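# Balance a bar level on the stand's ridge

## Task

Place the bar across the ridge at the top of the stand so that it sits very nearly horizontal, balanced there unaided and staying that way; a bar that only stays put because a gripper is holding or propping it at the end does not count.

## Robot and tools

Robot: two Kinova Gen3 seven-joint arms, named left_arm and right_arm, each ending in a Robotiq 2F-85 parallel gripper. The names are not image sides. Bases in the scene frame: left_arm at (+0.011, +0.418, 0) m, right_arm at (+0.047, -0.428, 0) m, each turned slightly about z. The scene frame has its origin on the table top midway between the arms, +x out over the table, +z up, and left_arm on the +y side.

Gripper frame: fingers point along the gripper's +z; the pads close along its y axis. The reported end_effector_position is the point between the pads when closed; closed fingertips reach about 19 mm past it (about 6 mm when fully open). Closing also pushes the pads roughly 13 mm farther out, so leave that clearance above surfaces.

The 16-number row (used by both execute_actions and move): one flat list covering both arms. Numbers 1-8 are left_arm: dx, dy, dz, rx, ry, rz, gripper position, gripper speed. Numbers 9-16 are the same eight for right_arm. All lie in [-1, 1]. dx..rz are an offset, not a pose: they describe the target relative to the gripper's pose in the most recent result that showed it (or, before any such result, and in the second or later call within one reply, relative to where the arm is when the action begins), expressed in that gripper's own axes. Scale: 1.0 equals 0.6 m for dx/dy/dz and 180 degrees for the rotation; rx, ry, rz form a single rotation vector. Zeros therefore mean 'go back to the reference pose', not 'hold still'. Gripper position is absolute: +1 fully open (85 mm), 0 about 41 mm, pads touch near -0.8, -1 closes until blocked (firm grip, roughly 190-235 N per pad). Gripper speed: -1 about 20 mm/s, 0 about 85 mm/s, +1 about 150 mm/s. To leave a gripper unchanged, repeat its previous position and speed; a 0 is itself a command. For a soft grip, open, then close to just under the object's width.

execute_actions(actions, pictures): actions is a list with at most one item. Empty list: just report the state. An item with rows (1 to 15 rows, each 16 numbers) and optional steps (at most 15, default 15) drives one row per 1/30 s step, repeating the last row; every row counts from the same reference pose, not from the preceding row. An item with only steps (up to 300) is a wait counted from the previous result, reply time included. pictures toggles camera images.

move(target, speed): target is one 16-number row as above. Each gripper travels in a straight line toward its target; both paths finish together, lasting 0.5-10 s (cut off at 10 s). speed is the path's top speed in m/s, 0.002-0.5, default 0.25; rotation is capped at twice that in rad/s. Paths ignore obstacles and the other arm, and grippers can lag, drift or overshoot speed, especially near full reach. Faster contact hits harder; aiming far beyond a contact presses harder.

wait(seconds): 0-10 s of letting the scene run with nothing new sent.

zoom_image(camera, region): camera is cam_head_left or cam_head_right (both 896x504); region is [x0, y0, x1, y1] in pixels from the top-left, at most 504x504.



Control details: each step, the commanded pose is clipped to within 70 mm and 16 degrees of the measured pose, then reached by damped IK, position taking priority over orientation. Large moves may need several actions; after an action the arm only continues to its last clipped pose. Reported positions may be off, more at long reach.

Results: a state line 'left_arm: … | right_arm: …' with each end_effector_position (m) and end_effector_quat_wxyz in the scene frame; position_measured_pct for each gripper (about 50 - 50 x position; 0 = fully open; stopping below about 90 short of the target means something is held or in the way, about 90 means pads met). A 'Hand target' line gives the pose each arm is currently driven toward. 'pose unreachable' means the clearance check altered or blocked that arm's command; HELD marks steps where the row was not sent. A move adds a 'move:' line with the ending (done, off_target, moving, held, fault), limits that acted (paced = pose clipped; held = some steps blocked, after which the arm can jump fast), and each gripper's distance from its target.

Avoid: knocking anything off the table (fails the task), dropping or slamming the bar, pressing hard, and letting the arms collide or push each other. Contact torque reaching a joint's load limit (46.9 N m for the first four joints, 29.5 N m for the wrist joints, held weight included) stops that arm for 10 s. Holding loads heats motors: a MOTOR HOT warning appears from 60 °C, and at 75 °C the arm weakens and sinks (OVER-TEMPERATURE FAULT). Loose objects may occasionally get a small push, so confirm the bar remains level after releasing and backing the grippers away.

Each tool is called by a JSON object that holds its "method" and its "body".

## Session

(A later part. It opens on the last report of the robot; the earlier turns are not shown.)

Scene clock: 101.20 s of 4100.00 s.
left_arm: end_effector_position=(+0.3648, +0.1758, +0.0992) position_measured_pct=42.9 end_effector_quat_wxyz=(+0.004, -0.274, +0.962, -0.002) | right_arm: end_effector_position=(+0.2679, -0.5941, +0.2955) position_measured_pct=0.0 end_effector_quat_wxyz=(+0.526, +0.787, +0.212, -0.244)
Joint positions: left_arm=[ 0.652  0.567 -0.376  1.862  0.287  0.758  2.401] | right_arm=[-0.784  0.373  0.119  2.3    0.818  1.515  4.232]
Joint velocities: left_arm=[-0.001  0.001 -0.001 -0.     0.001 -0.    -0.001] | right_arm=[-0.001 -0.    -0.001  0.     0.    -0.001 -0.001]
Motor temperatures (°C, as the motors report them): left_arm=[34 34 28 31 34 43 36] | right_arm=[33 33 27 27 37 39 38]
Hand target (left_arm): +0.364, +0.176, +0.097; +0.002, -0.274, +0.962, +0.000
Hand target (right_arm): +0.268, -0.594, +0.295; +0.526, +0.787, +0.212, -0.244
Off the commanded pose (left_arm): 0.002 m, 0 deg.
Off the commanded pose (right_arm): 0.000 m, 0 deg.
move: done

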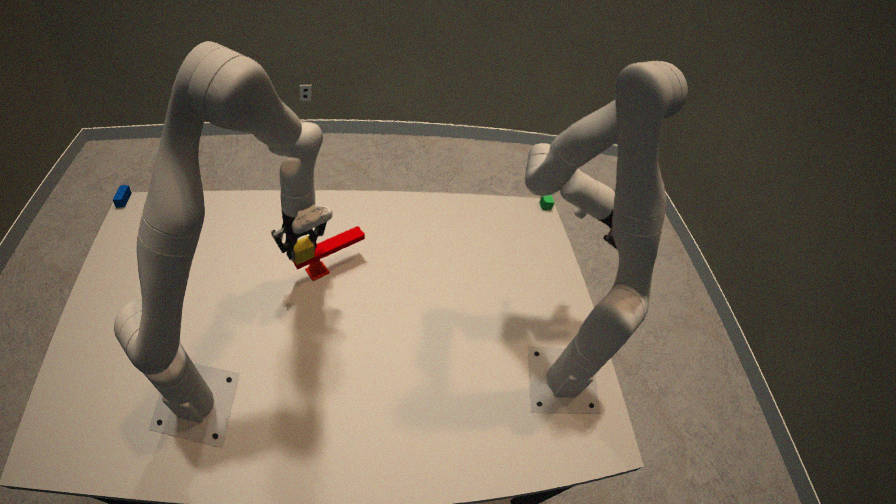

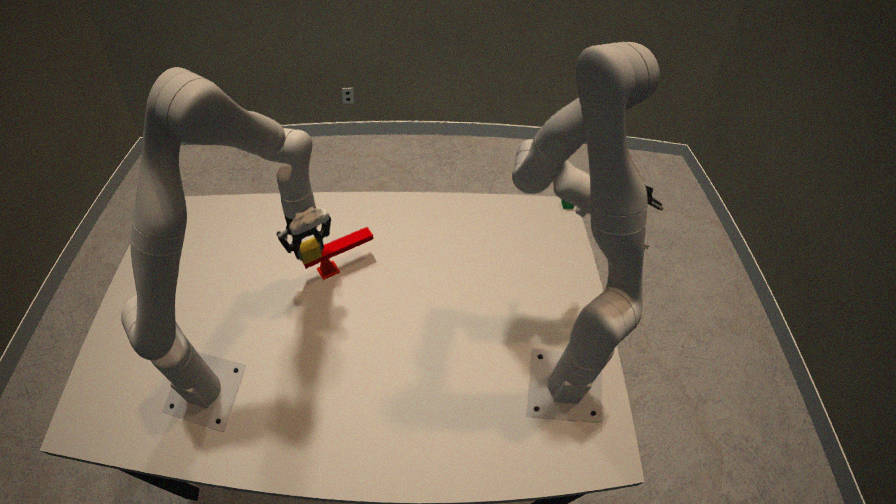

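{"method": "move", "body": {"target": [0,0.0015,-0.004,-0.0022,0.0007,0,-1,-0.6, 0,0,0,0,0,0,1,0], "speed": 0.01}}

{"method": "move", "body": {"target": [0.007,0,0,0,0,0,-1,-0.6, 0,0,0,0,0,0,1,0], "speed": 0.01}}

{"method": "move", "body": {"target": [0,0,0.0032,0,0,0,-1,-0.6, 0,0,0,0,0,0,1,0], "speed": 0.004}}

{"method": "zoom_image", "body": {"camera": "cam_head_left", "region": [280, 215, 380, 290]}}

{"method": "move", "body": {"target": [0,0,0,0,0,0,0.26,-1, 0,0,0,0,0,0,1,0]}}

{"method": "execute_actions", "body": {"actions": [{"steps": 20}]}}

{"method": "zoom_image", "body": {"camera": "cam_head_left", "region": [280, 215, 380, 290]}}

Scene clock: 117.53 s of 4100.00 s.
left_arm: end_effector_position=(+0.3644, +0.1766, +0.1016) position_measured_pct=42.9 end_effector_quat_wxyz=(+0.002, -0.274, +0.962, +0.001) | right_arm: end_effector_position=(+0.2679, -0.5941, +0.2955) position_measured_pct=0.0 end_effector_quat_wxyz=(+0.526, +0.787, +0.212, -0.244)
Joint positions: left_arm=[ 0.654  0.566 -0.379  1.854  0.282  0.774  2.405] | right_arm=[-0.784  0.373  0.119  2.3    0.818  1.515  4.232]
Joint velocities: left_arm=[ 0.001 -0.001 -0.    -0.001 -0.     0.001  0.   ] | right_arm=[ 0.     0.    -0.     0.     0.     0.001  0.   ]
Motor temperatures (°C, as the motors report them): left_arm=[34 34 28 31 34 43 36] | right_arm=[33 33 27 27 37 39 38]
Hand target (left_arm): +0.364, +0.177, +0.102; +0.002, -0.274, +0.962, +0.001
Hand target (right_arm): +0.268, -0.594, +0.295; +0.526, +0.787, +0.212, -0.244
Off the commanded pose (left_arm): 0.000 m, 0 deg.
Off the commanded pose (right_arm): 0.000 m, 0 deg.
After step 90, 12.63 s passed at rest.
move: done

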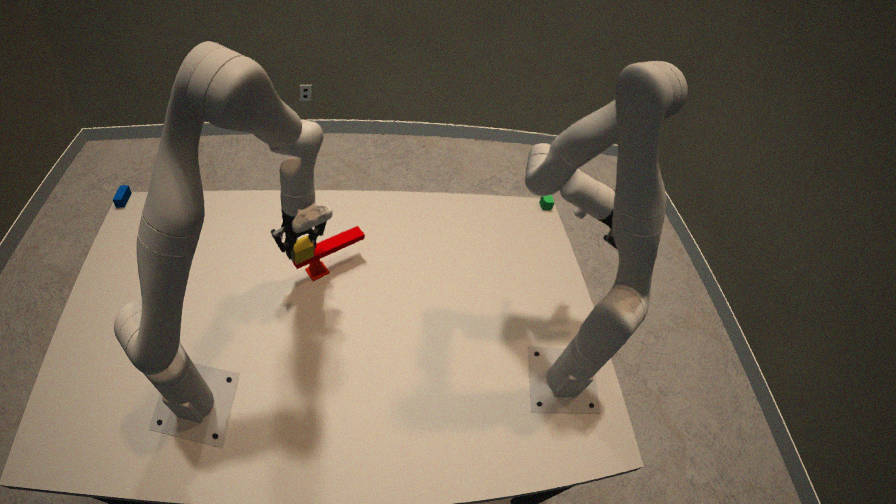

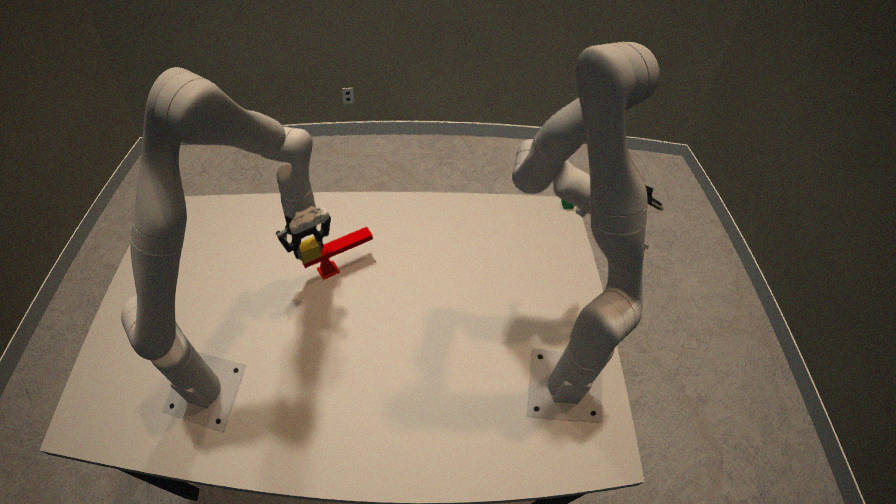

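Scene clock: 118.23 s of 4100.00 s.
left_arm: end_effector_position=(+0.3608, +0.1744, +0.1016) position_measured_pct=42.9 end_effector_quat_wxyz=(+0.002, -0.274, +0.962, +0.001) | right_arm: end_effector_position=(+0.2679, -0.5941, +0.2955) position_measured_pct=0.0 end_effector_quat_wxyz=(+0.526, +0.787, +0.212, -0.244)
Joint positions: left_arm=[ 0.664  0.563 -0.379  1.86   0.281  0.771  2.414] | right_arm=[-0.784  0.373  0.119  2.3    0.818  1.515  4.232]
Joint velocities: left_arm=[ 0.    -0.     0.     0.001 -0.001 -0.001  0.001] | right_arm=[ 0.001 -0.001  0.     0.     0.    -0.002 -0.   ]
Motor temperatures (°C, as the motors report them): left_arm=[34 34 28 31 34 43 36] | right_arm=[33 33 27 27 37 39 38]
Hand target (left_arm): +0.361, +0.174, +0.102; +0.002, -0.274, +0.962, +0.001
Hand target (right_arm): +0.268, -0.594, +0.295; +0.526, +0.787, +0.212, -0.244
Off the commanded pose (left_arm): 0.000 m, 0 deg.
Off the commanded pose (right_arm): 0.000 m, 0 deg.
move: done

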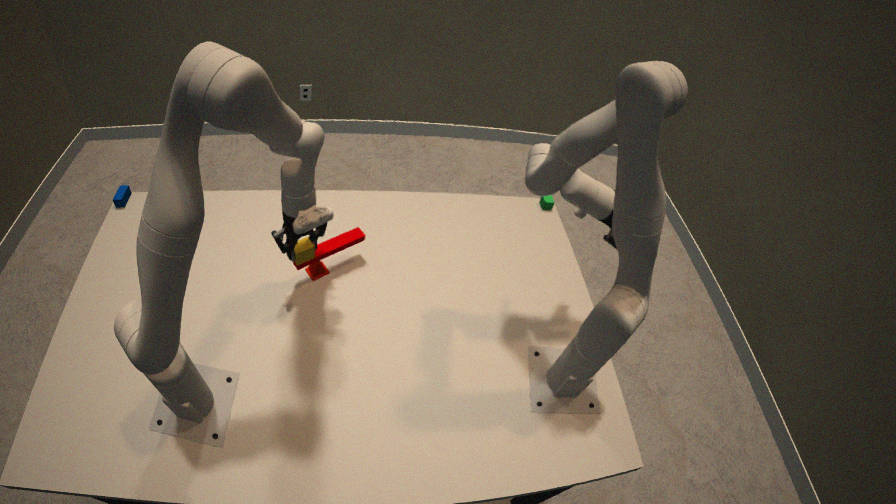

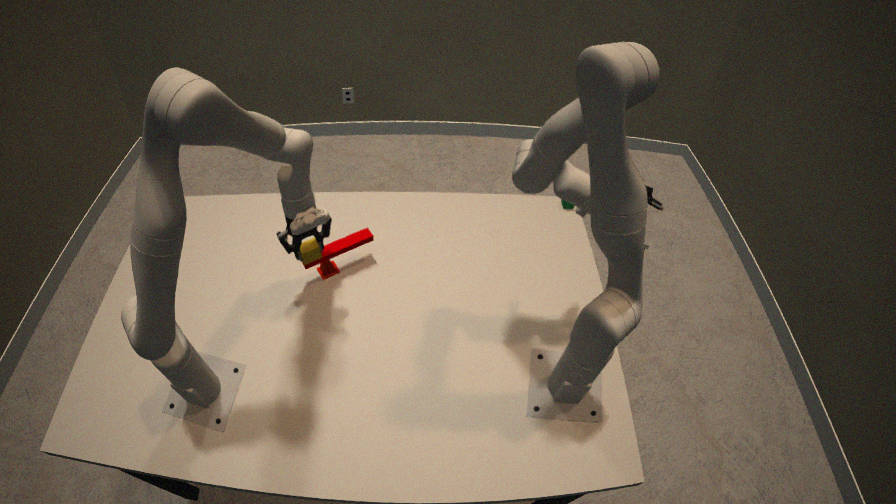

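Scene clock: 118.93 s of 4100.00 s.
left_arm: end_effector_position=(+0.3608, +0.1744, +0.0997) position_measured_pct=42.9 end_effector_quat_wxyz=(+0.002, -0.274, +0.962, +0.001) | right_arm: end_effector_position=(+0.2679, -0.5941, +0.2955) position_measured_pct=0.0 end_effector_quat_wxyz=(+0.526, +0.787, +0.212, -0.244)
Joint positions: left_arm=[ 0.663  0.566 -0.378  1.862  0.283  0.766  2.412] | right_arm=[-0.784  0.373  0.119  2.3    0.818  1.515  4.232]
Joint velocities: left_arm=[ 0.    -0.001  0.     0.     0.    -0.    -0.   ] | right_arm=[-0.    -0.001  0.    -0.001  0.    -0.001  0.   ]
Motor temperatures (°C, as the motors report them): left_arm=[34 34 28 31 34 43 36] | right_arm=[33 33 27 27 37 39 38]
Hand target (left_arm): +0.361, +0.174, +0.100; +0.002, -0.274, +0.962, +0.001
Hand target (right_arm): +0.268, -0.594, +0.295; +0.526, +0.787, +0.212, -0.244
Off the commanded pose (left_arm): 0.000 m, 0 deg.
Off the commanded pose (right_arm): 0.000 m, 0 deg.
move: done

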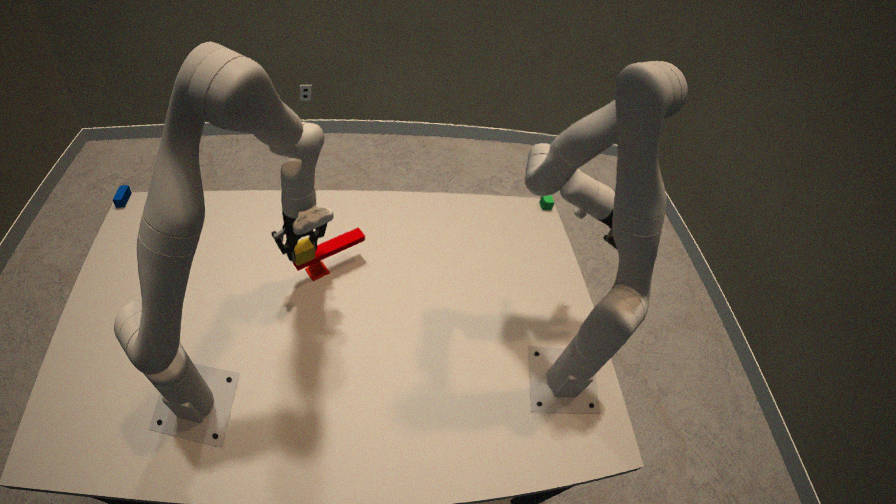

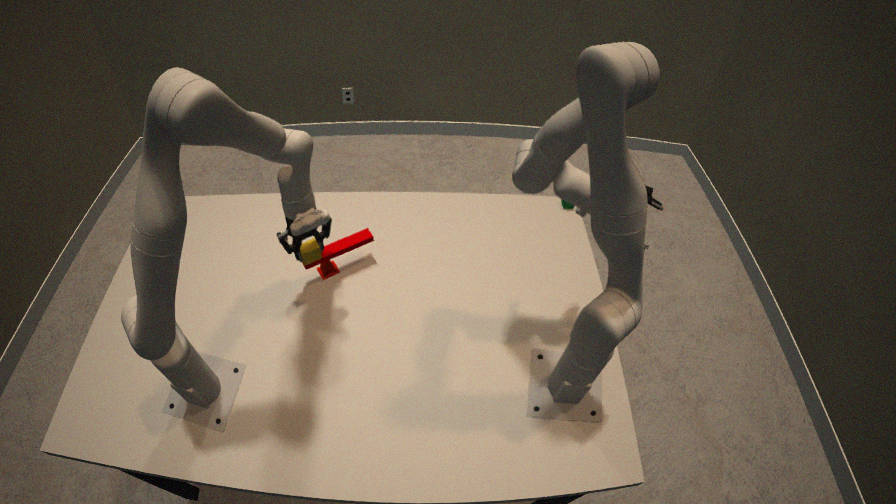

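Region (280, 215, 380, 290) of cam_head_left's 896x504 image, scaled by 5.040, with more detail than that image has; it fills the top 378 rows of this view, and the rest is white.

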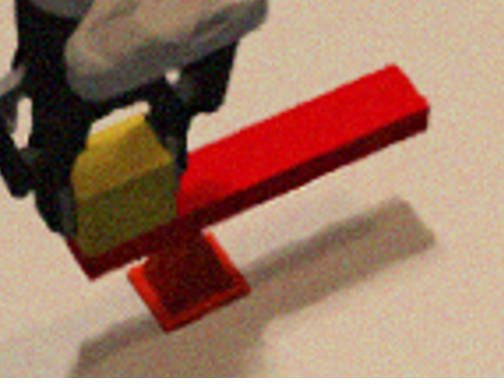

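Scene clock: 119.50 s of 4100.00 s.
left_arm: end_effector_position=(+0.3609, +0.1744, +0.0997) position_measured_pct=36.9 end_effector_quat_wxyz=(+0.002, -0.274, +0.962, +0.001) | right_arm: end_effector_position=(+0.2679, -0.5941, +0.2955) position_measured_pct=0.0 end_effector_quat_wxyz=(+0.526, +0.787, +0.212, -0.244)
Joint positions: left_arm=[ 0.663  0.566 -0.378  1.862  0.284  0.766  2.412] | right_arm=[-0.784  0.373  0.119  2.3    0.818  1.515  4.232]
Joint velocities: left_arm=[ 0.001 -0.    -0.    -0.     0.    -0.001  0.001] | right_arm=[ 0.     0.002 -0.001 -0.     0.     0.001 -0.001]
Motor temperatures (°C, as the motors report them): left_arm=[34 34 28 31 34 43 36] | right_arm=[33 33 27 27 37 39 38]
Hand target (left_arm): +0.361, +0.174, +0.100; +0.002, -0.274, +0.962, +0.001
Hand target (right_arm): +0.268, -0.594, +0.295; +0.526, +0.787, +0.212, -0.244
Off the commanded pose (left_arm): 0.000 m, 0 deg.
Off the commanded pose (right_arm): 0.000 m, 0 deg.
move: done

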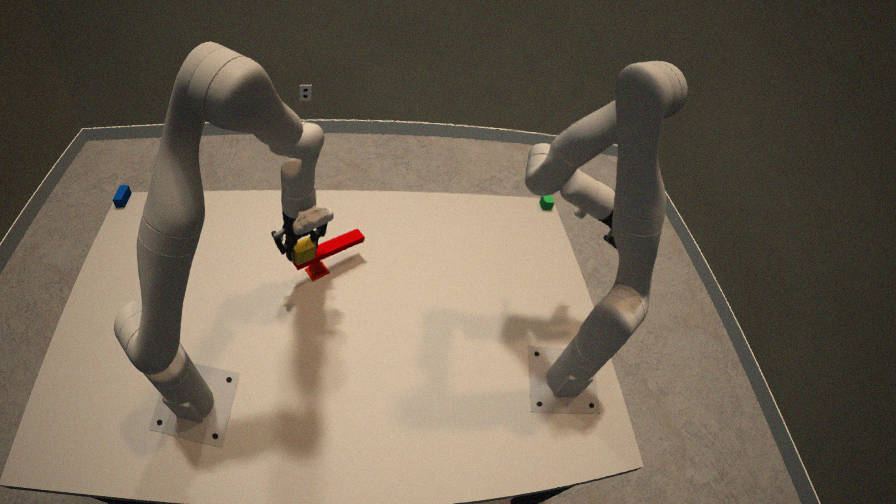

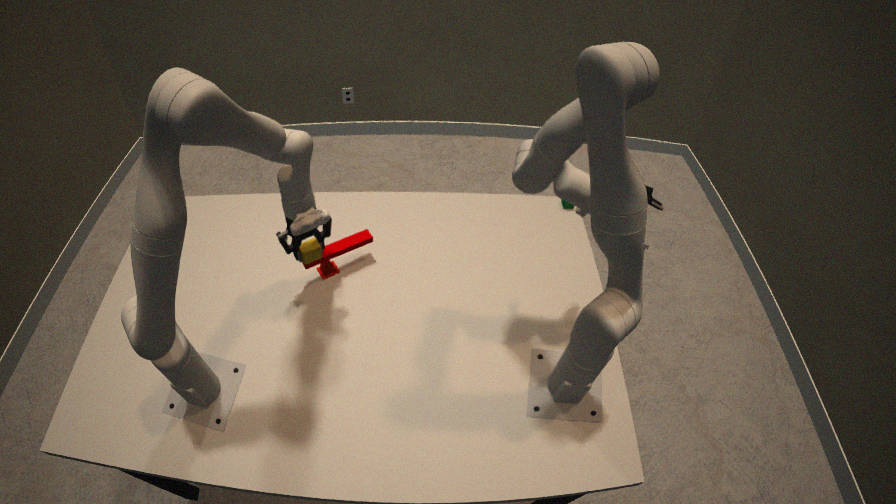

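Scene clock: 120.17 s of 4100.00 s.
left_arm: end_effector_position=(+0.3609, +0.1744, +0.0997) position_measured_pct=36.9 end_effector_quat_wxyz=(+0.002, -0.274, +0.962, +0.001) | right_arm: end_effector_position=(+0.2679, -0.5941, +0.2955) position_measured_pct=0.0 end_effector_quat_wxyz=(+0.526, +0.787, +0.212, -0.244)
Joint positions: left_arm=[ 0.663  0.566 -0.378  1.862  0.284  0.766  2.412] | right_arm=[-0.784  0.373  0.119  2.3    0.818  1.515  4.232]
Joint velocities: left_arm=[-0.     0.001 -0.     0.002  0.001 -0.    -0.   ] | right_arm=[ 0.    -0.001  0.001 -0.     0.    -0.002 -0.   ]
Motor temperatures (°C, as the motors report them): left_arm=[34 34 28 31 34 43 36] | right_arm=[33 33 27 27 37 39 38]
Hand target (left_arm): +0.361, +0.174, +0.100; +0.002, -0.274, +0.962, +0.001
Hand target (right_arm): +0.268, -0.594, +0.295; +0.526, +0.787, +0.212, -0.244
Off the commanded pose (left_arm): 0.000 m, 0 deg.
Off the commanded pose (right_arm): 0.000 m, 0 deg.
Steps of this call (steps 1 to 20: nothing new was sent). Readings (end_effector_position | what the end effector reports):
1: left_arm (+0.3609, +0.1744, +0.0997) | right_arm (+0.2679, -0.5941, +0.2955) | left_arm position_measured_pct=36.9 | right_arm position_measured_pct=0.0
2: left_arm (+0.3609, +0.1744, +0.0997) | right_arm (+0.2679, -0.5941, +0.2955) | left_arm position_measured_pct=36.9 | right_arm position_measured_pct=0.0
4: left_arm (+0.3609, +0.1744, +0.0997) | right_arm (+0.2679, -0.5941, +0.2955) | left_arm position_measured_pct=36.9 | right_arm position_measured_pct=0.0
8: left_arm (+0.3609, +0.1744, +0.0997) | right_arm (+0.2679, -0.5941, +0.2955) | left_arm position_measured_pct=36.9 | right_arm position_measured_pct=0.0
20: the state above

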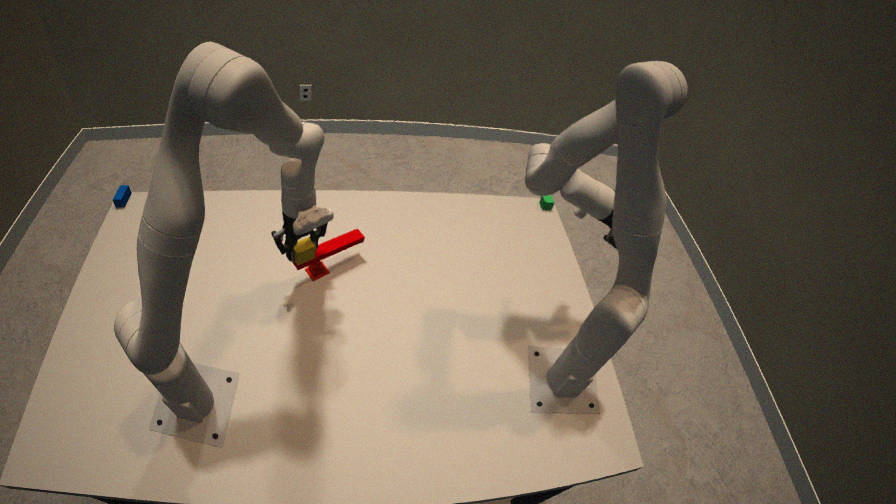

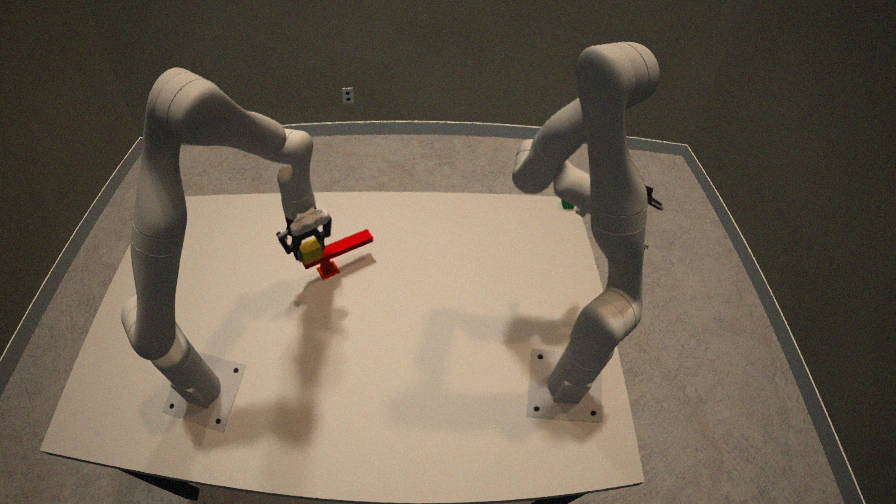

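Region (280, 215, 380, 290) of cam_head_left's 896x504 image, scaled by 5.040, with more detail than that image has; it fills the top 378 rows of this view, and the rest is white.

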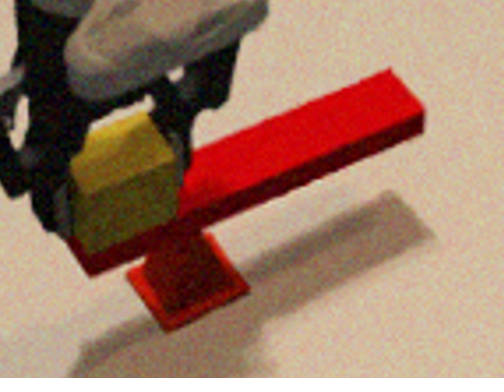

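{"method": "move", "body": {"target": [0,0,0,0,0,0,-1,-1, 0,0,0,0,0,0,1,0]}}

{"method": "move", "body": {"target": [0,0,-0.004,0,0,0,-1,-1, 0,0,0,0,0,0,1,0], "speed": 0.01}}

{"method": "move", "body": {"target": [0,0.0133,0,0,0,0,-1,-1, 0,0,0,0,0,0,1,0], "speed": 0.015}}

{"method": "move", "body": {"target": [0,0,0.0042,0,0,0,-1,-1, 0,0,0,0,0,0,1,0], "speed": 0.004}}

{"method": "zoom_image", "body": {"camera": "cam_head_left", "region": [280, 215, 380, 290]}}

{"method": "move", "body": {"target": [0,0,0,0,0,0,0.26,-1, 0,0,0,0,0,0,1,0]}}

{"method": "execute_actions", "body": {"actions": [{"steps": 20}]}}

{"method": "zoom_image", "body": {"camera": "cam_head_left", "region": [280, 215, 380, 290]}}

Scene clock: 130.07 s of 4100.00 s.
left_arm: end_effector_position=(+0.3609, +0.1744, +0.1000) position_measured_pct=42.9 end_effector_quat_wxyz=(+0.002, -0.274, +0.962, +0.001) | right_arm: end_effector_position=(+0.2679, -0.5941, +0.2955) position_measured_pct=0.0 end_effector_quat_wxyz=(+0.526, +0.787, +0.212, -0.244)
Joint positions: left_arm=[ 0.663  0.566 -0.378  1.862  0.283  0.766  2.412] | right_arm=[-0.784  0.373  0.119  2.3    0.818  1.515  4.232]
Joint velocities: left_arm=[ 0.001  0.     0.001  0.     0.    -0.002 -0.   ] | right_arm=[ 0.     0.001  0.    -0.     0.     0.002 -0.   ]
Motor temperatures (°C, as the motors report them): left_arm=[34 34 28 31 34 43 36] | right_arm=[33 32 27 27 37 39 38]
Hand target (left_arm): +0.361, +0.174, +0.100; +0.002, -0.274, +0.962, +0.001
Hand target (right_arm): +0.268, -0.594, +0.295; +0.526, +0.787, +0.212, -0.244
Off the commanded pose (left_arm): 0.000 m, 0 deg.
Off the commanded pose (right_arm): 0.000 m, 0 deg.
After step 90, 6.07 s passed at rest.
move: done

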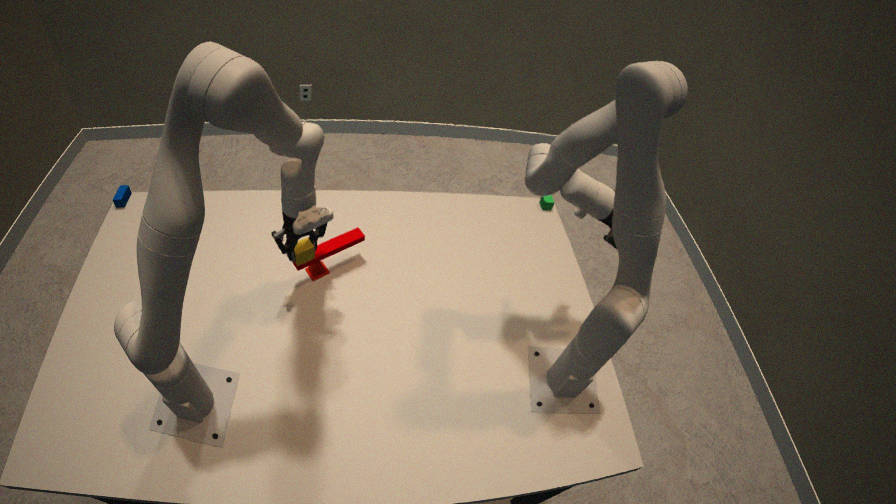

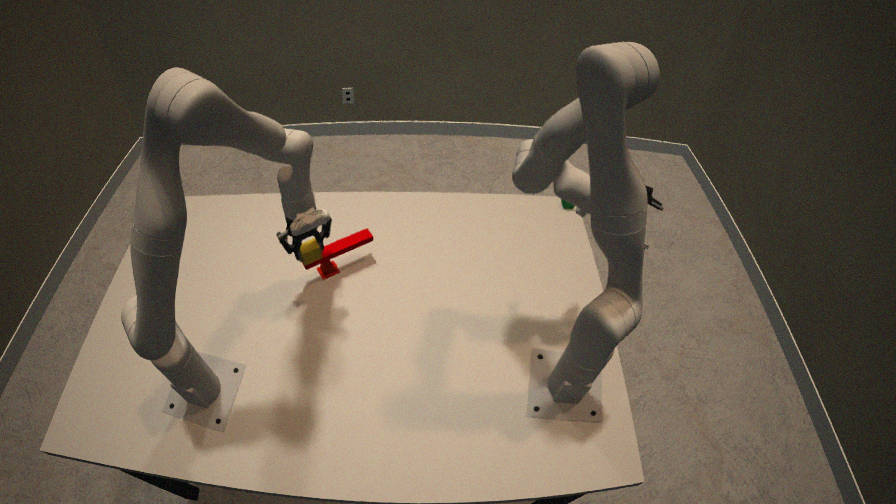

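Scene clock: 130.77 s of 4100.00 s.
left_arm: end_effector_position=(+0.3609, +0.1744, +0.1024) position_measured_pct=42.9 end_effector_quat_wxyz=(+0.002, -0.274, +0.962, +0.001) | right_arm: end_effector_position=(+0.2679, -0.5941, +0.2955) position_measured_pct=0.0 end_effector_quat_wxyz=(+0.526, +0.787, +0.212, -0.244)
Joint positions: left_arm=[ 0.664  0.561 -0.38   1.859  0.281  0.773  2.414] | right_arm=[-0.784  0.373  0.119  2.3    0.818  1.515  4.232]
Joint velocities: left_arm=[-0.001 -0.    -0.    -0.001 -0.001  0.     0.   ] | right_arm=[ 0.    -0.001  0.     0.     0.    -0.001 -0.   ]
Motor temperatures (°C, as the motors report them): left_arm=[34 34 28 31 34 43 36] | right_arm=[33 32 27 27 37 39 38]
Hand target (left_arm): +0.361, +0.174, +0.102; +0.002, -0.274, +0.962, +0.001
Hand target (right_arm): +0.268, -0.594, +0.295; +0.526, +0.787, +0.212, -0.244
Off the commanded pose (left_arm): 0.000 m, 0 deg.
Off the commanded pose (right_arm): 0.000 m, 0 deg.
move: done

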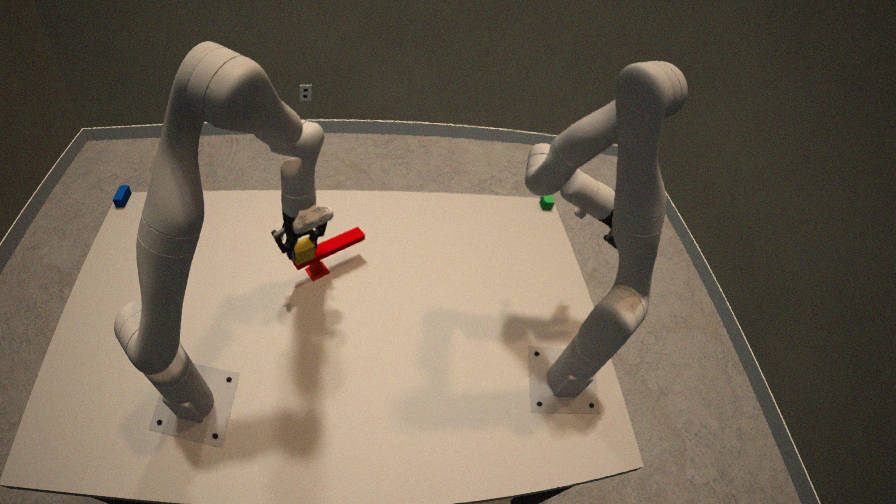

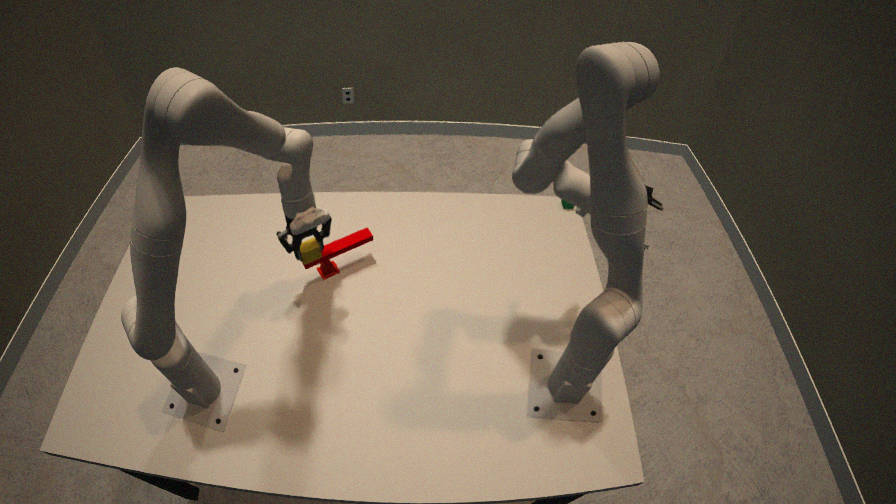

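Scene clock: 131.53 s of 4100.00 s.
left_arm: end_effector_position=(+0.3567, +0.1812, +0.1024) position_measured_pct=42.9 end_effector_quat_wxyz=(+0.002, -0.274, +0.962, +0.001) | right_arm: end_effector_position=(+0.2679, -0.5941, +0.2955) position_measured_pct=0.0 end_effector_quat_wxyz=(+0.526, +0.787, +0.212, -0.244)
Joint positions: left_arm=[ 0.659  0.549 -0.381  1.884  0.28   0.76   2.404] | right_arm=[-0.784  0.373  0.119  2.299  0.818  1.515  4.232]
Joint velocities: left_arm=[ 0.    -0.002 -0.001  0.002  0.001 -0.002 -0.002] | right_arm=[ 0.     0.001  0.     0.    -0.    -0.     0.   ]
Motor temperatures (°C, as the motors report them): left_arm=[34 34 28 31 34 43 36] | right_arm=[33 32 27 27 37 39 38]
Hand target (left_arm): +0.357, +0.181, +0.102; +0.002, -0.274, +0.962, +0.001
Hand target (right_arm): +0.268, -0.594, +0.295; +0.526, +0.787, +0.212, -0.244
Off the commanded pose (left_arm): 0.000 m, 0 deg.
Off the commanded pose (right_arm): 0.000 m, 0 deg.
move: done

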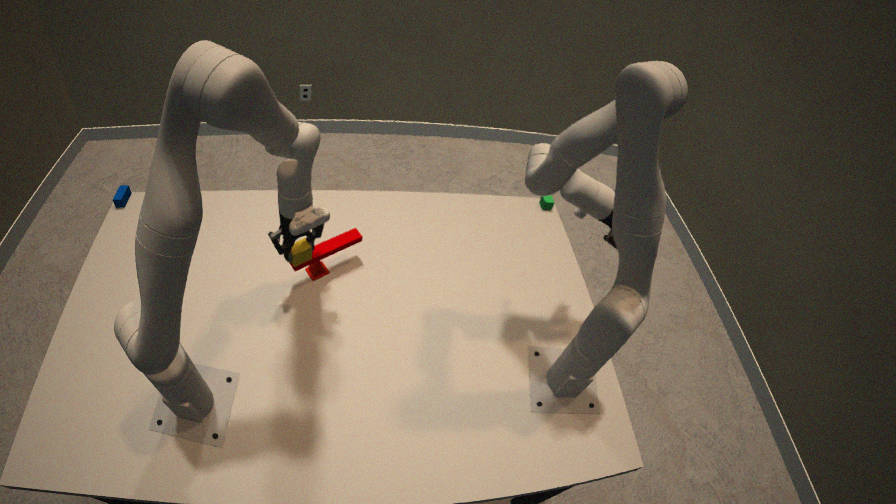

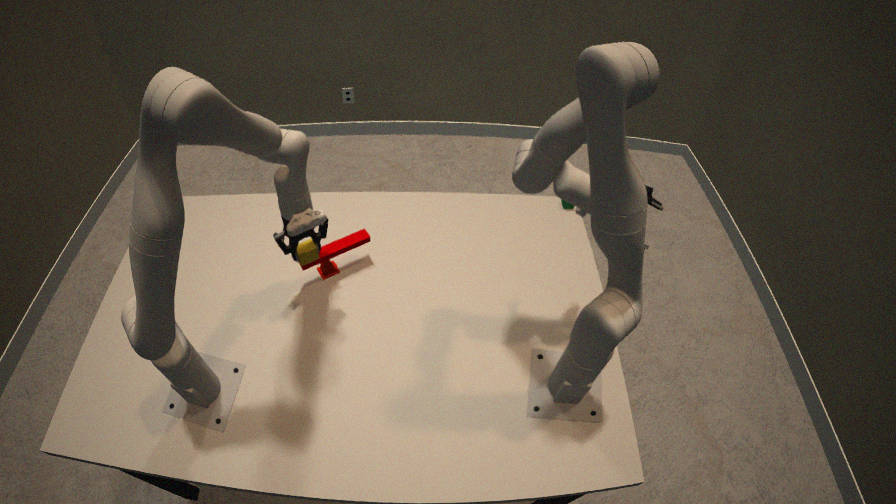

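Scene clock: 132.37 s of 4100.00 s.
left_arm: end_effector_position=(+0.3567, +0.1812, +0.1001) position_measured_pct=42.9 end_effector_quat_wxyz=(+0.002, -0.274, +0.962, +0.001) | right_arm: end_effector_position=(+0.2679, -0.5941, +0.2955) position_measured_pct=0.0 end_effector_quat_wxyz=(+0.526, +0.787, +0.212, -0.244)
Joint positions: left_arm=[ 0.657  0.553 -0.379  1.886  0.283  0.753  2.401] | right_arm=[-0.784  0.373  0.119  2.299  0.818  1.515  4.232]
Joint velocities: left_arm=[-0.     0.     0.     0.001  0.    -0.001 -0.   ] | right_arm=[-0.    -0.001  0.    -0.     0.    -0.002  0.   ]
Motor temperatures (°C, as the motors report them): left_arm=[34 34 28 31 34 43 36] | right_arm=[33 32 27 27 37 39 38]
Hand target (left_arm): +0.357, +0.181, +0.100; +0.002, -0.274, +0.962, +0.001
Hand target (right_arm): +0.268, -0.594, +0.295; +0.526, +0.787, +0.212, -0.244
Off the commanded pose (left_arm): 0.000 m, 0 deg.
Off the commanded pose (right_arm): 0.000 m, 0 deg.
move: done

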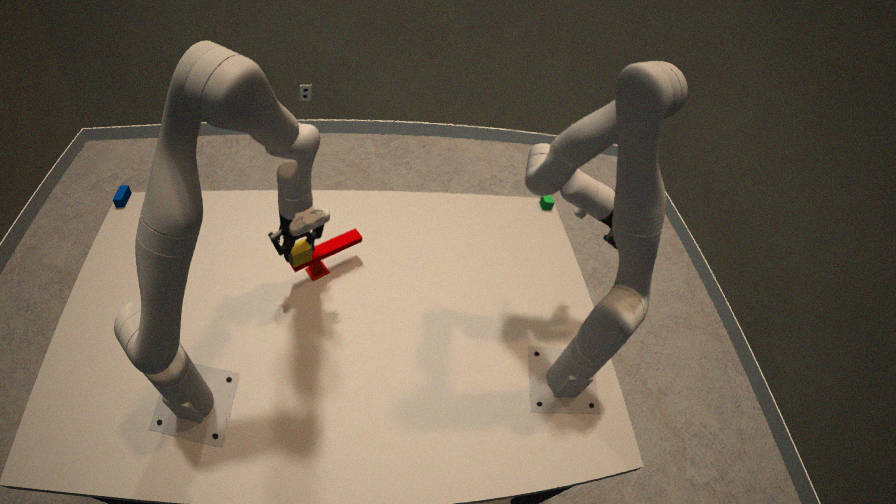

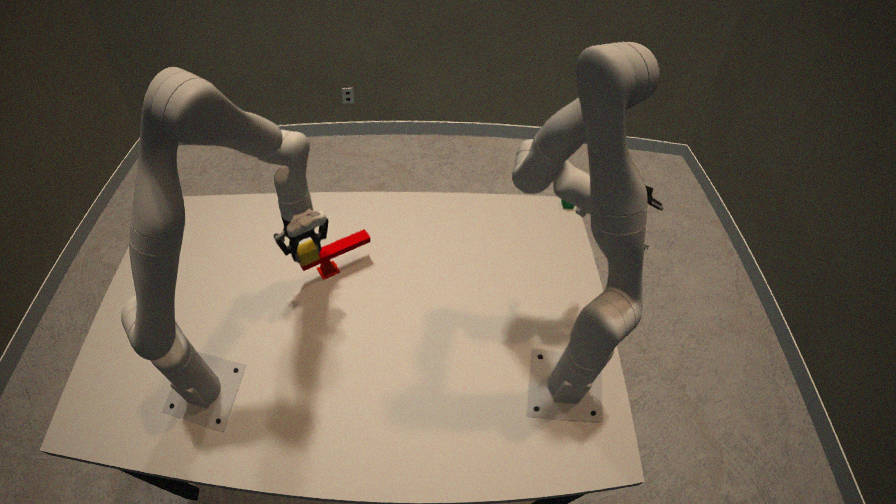

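Region (280, 215, 380, 290) of cam_head_left's 896x504 image, scaled by 5.040, with more detail than that image has; it fills the top 378 rows of this view, and the rest is white.

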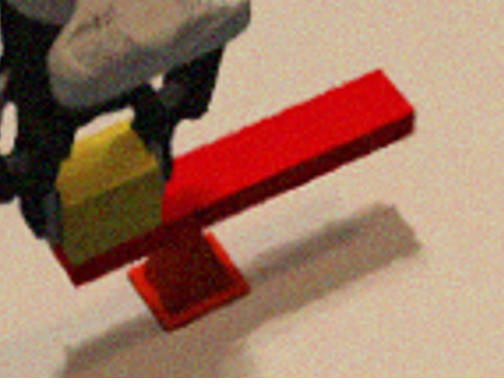

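Scene clock: 132.93 s of 4100.00 s.
left_arm: end_effector_position=(+0.3567, +0.1812, +0.1001) position_measured_pct=36.9 end_effector_quat_wxyz=(+0.002, -0.274, +0.962, +0.001) | right_arm: end_effector_position=(+0.2679, -0.5941, +0.2955) position_measured_pct=0.0 end_effector_quat_wxyz=(+0.526, +0.787, +0.212, -0.244)
Joint positions: left_arm=[ 0.657  0.553 -0.379  1.886  0.283  0.753  2.401] | right_arm=[-0.784  0.373  0.119  2.299  0.818  1.515  4.232]
Joint velocities: left_arm=[-0.    -0.001  0.001 -0.002 -0.    -0.     0.   ] | right_arm=[ 0.    -0.001 -0.     0.     0.    -0.001  0.   ]
Motor temperatures (°C, as the motors report them): left_arm=[34 34 28 31 34 43 36] | right_arm=[33 32 27 27 37 39 38]
Hand target (left_arm): +0.357, +0.181, +0.100; +0.002, -0.274, +0.962, +0.001
Hand target (right_arm): +0.268, -0.594, +0.295; +0.526, +0.787, +0.212, -0.244
Off the commanded pose (left_arm): 0.000 m, 0 deg.
Off the commanded pose (right_arm): 0.000 m, 0 deg.
move: done

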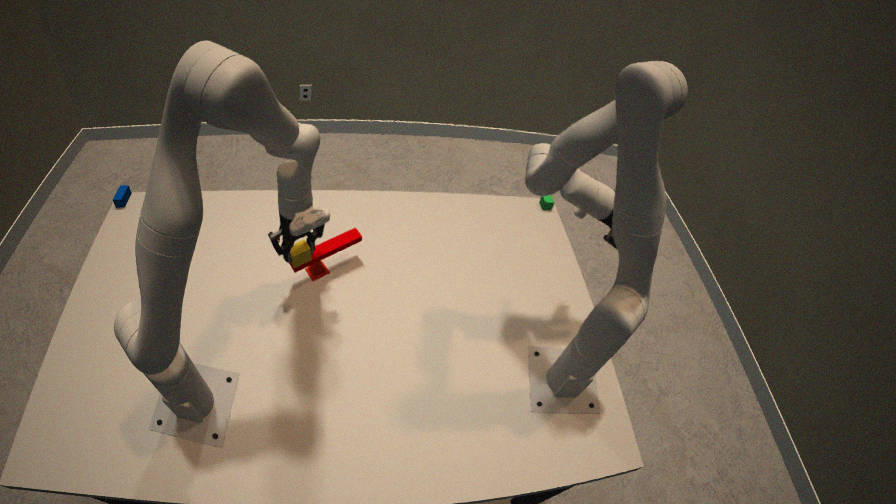

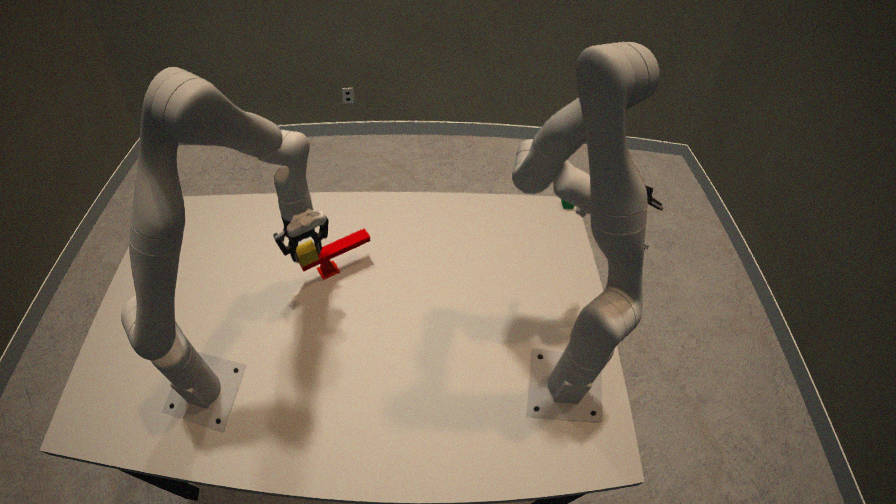

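Scene clock: 133.60 s of 4100.00 s.
left_arm: end_effector_position=(+0.3567, +0.1812, +0.1001) position_measured_pct=36.9 end_effector_quat_wxyz=(+0.002, -0.274, +0.962, +0.001) | right_arm: end_effector_position=(+0.2679, -0.5941, +0.2955) position_measured_pct=0.0 end_effector_quat_wxyz=(+0.526, +0.787, +0.212, -0.244)
Joint positions: left_arm=[ 0.657  0.553 -0.379  1.886  0.283  0.753  2.401] | right_arm=[-0.784  0.373  0.119  2.299  0.818  1.515  4.232]
Joint velocities: left_arm=[-0.    -0.001  0.001 -0.002 -0.    -0.003 -0.   ] | right_arm=[-0.  0.  0.  0. -0. -0.  0.]
Motor temperatures (°C, as the motors report them): left_arm=[34 34 28 31 34 43 36] | right_arm=[33 32 27 27 37 39 38]
Hand target (left_arm): +0.357, +0.181, +0.100; +0.002, -0.274, +0.962, +0.001
Hand target (right_arm): +0.268, -0.594, +0.295; +0.526, +0.787, +0.212, -0.244
Off the commanded pose (left_arm): 0.000 m, 0 deg.
Off the commanded pose (right_arm): 0.000 m, 0 deg.
Steps of this call (steps 1 to 20: nothing new was sent). Readings (end_effector_position | what the end effector reports):
1: left_arm (+0.3567, +0.1812, +0.1001) | right_arm (+0.2679, -0.5941, +0.2955) | left_arm position_measured_pct=36.9 | right_arm position_measured_pct=0.0
2: left_arm (+0.3567, +0.1812, +0.1001) | right_arm (+0.2679, -0.5941, +0.2955) | left_arm position_measured_pct=36.9 | right_arm position_measured_pct=0.0
4: left_arm (+0.3567, +0.1812, +0.1001) | right_arm (+0.2679, -0.5941, +0.2955) | left_arm position_measured_pct=36.9 | right_arm position_measured_pct=0.0
8: left_arm (+0.3567, +0.1812, +0.1001) | right_arm (+0.2679, -0.5941, +0.2955) | left_arm position_measured_pct=36.9 | right_arm position_measured_pct=0.0
20: the state above

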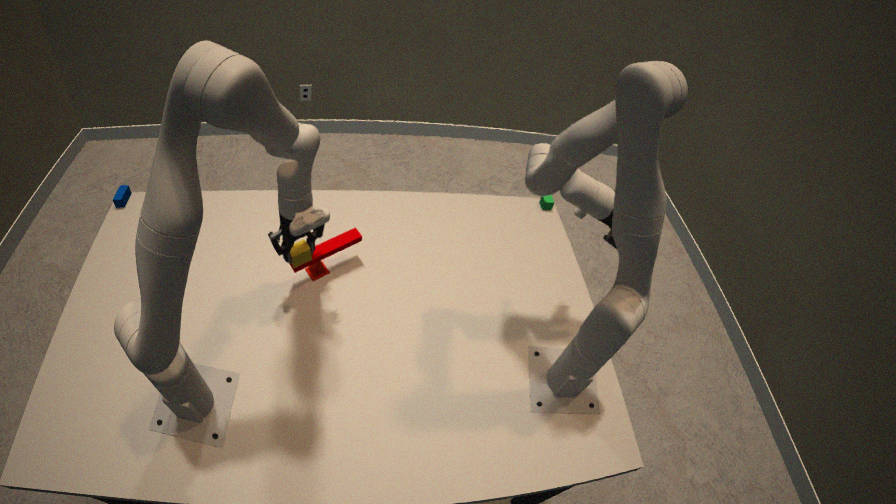

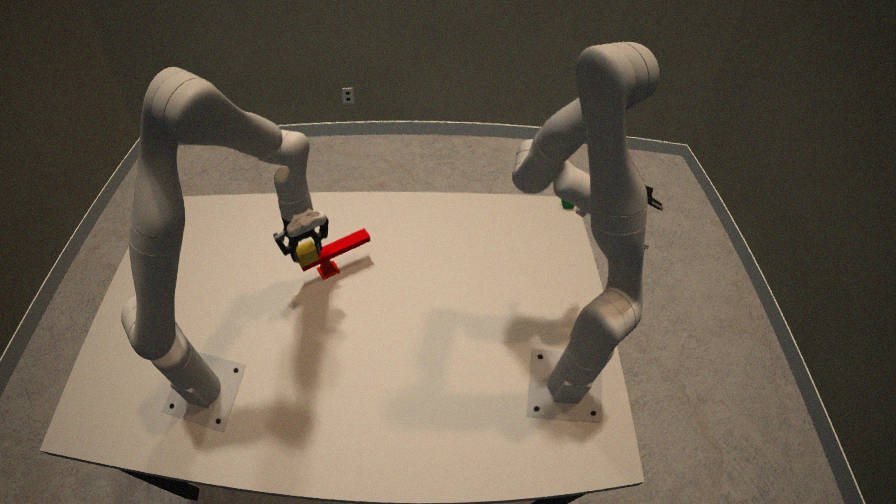

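Region (280, 215, 380, 290) of cam_head_left's 896x504 image, scaled by 5.040, with more detail than that image has; it fills the top 378 rows of this view, and the rest is white.

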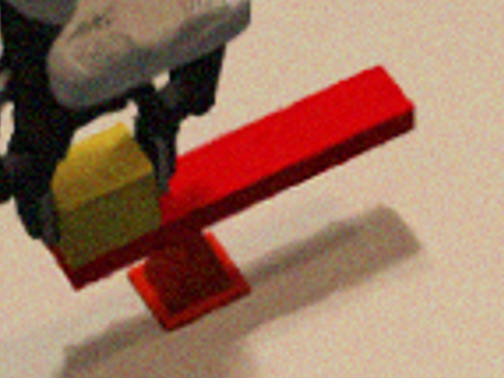

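{"method": "execute_actions", "body": {"actions": []}}

Scene clock: 148.37 s of 4100.00 s.
left_arm: end_effector_position=(+0.3567, +0.1812, +0.1001) position_measured_pct=36.9 end_effector_quat_wxyz=(+0.002, -0.274, +0.962, +0.001) | right_arm: end_effector_position=(+0.2679, -0.5941, +0.2955) position_measured_pct=0.0 end_effector_quat_wxyz=(+0.526, +0.787, +0.212, -0.244)
Joint positions: left_arm=[ 0.657  0.553 -0.379  1.886  0.283  0.753  2.401] | right_arm=[-0.784  0.373  0.119  2.299  0.818  1.515  4.232]
Joint velocities: left_arm=[ 0.    -0.    -0.    -0.    -0.    -0.001  0.   ] | right_arm=[-0.001 -0.    -0.     0.    -0.    -0.001  0.   ]
Motor temperatures (°C, as the motors report them): left_arm=[34 34 28 31 34 43 36] | right_arm=[33 32 27 27 37 39 38]
Hand target (left_arm): +0.357, +0.181, +0.100; +0.002, -0.274, +0.962, +0.001
Hand target (right_arm): +0.268, -0.594, +0.295; +0.526, +0.787, +0.212, -0.244
Off the commanded pose (left_arm): 0.000 m, 0 deg.
Off the commanded pose (right_arm): 0.000 m, 0 deg.
Steps of this call (steps 1 to 90: nothing new was sent; then 11.77 s passed at rest). Readings (end_effector_position | what the end effector reports):
1: left_arm (+0.3567, +0.1812, +0.1001) | right_arm (+0.2679, -0.5941, +0.2955) | left_arm position_measured_pct=36.9 | right_arm position_measured_pct=0.0
2: left_arm (+0.3567, +0.1812, +0.1001) | right_arm (+0.2679, -0.5941, +0.2955) | left_arm position_measured_pct=36.9 | right_arm position_measured_pct=0.0
4: left_arm (+0.3567, +0.1812, +0.1001) | right_arm (+0.2679, -0.5941, +0.2955) | left_arm position_measured_pct=36.9 | right_arm position_measured_pct=0.0
8: left_arm (+0.3567, +0.1812, +0.1001) | right_arm (+0.2679, -0.5941, +0.2955) | left_arm position_measured_pct=36.9 | right_arm position_measured_pct=0.0
90: the state above

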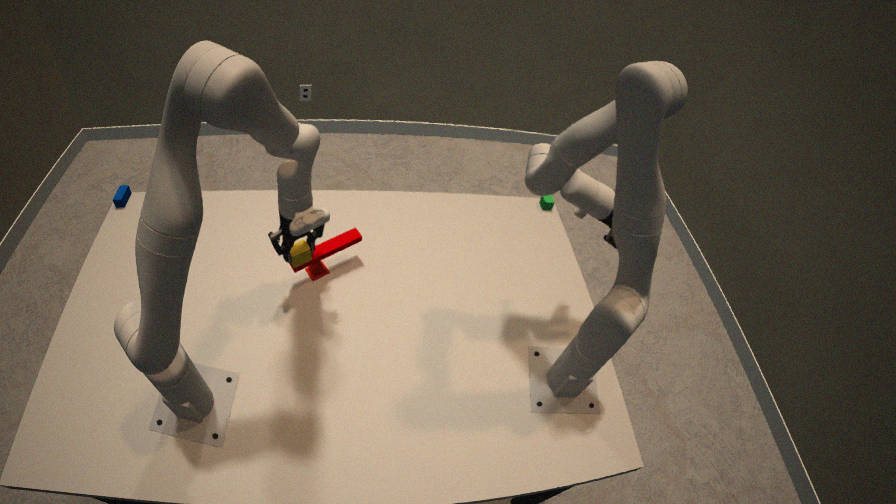

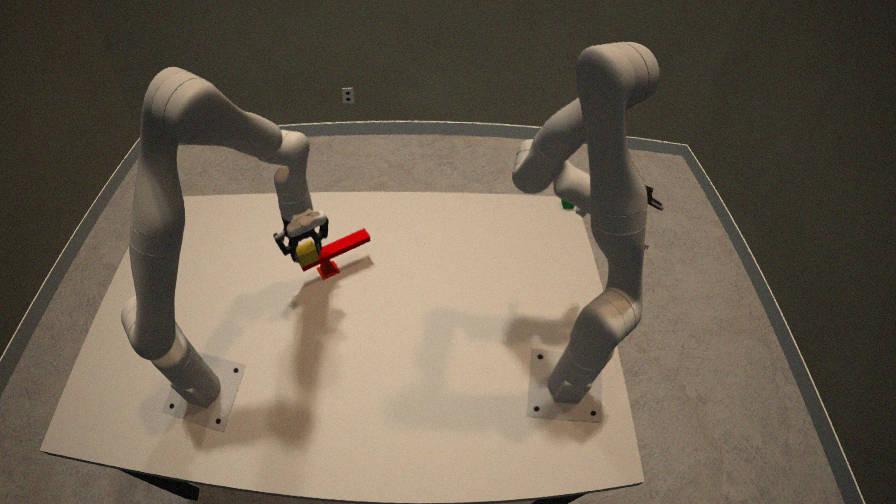

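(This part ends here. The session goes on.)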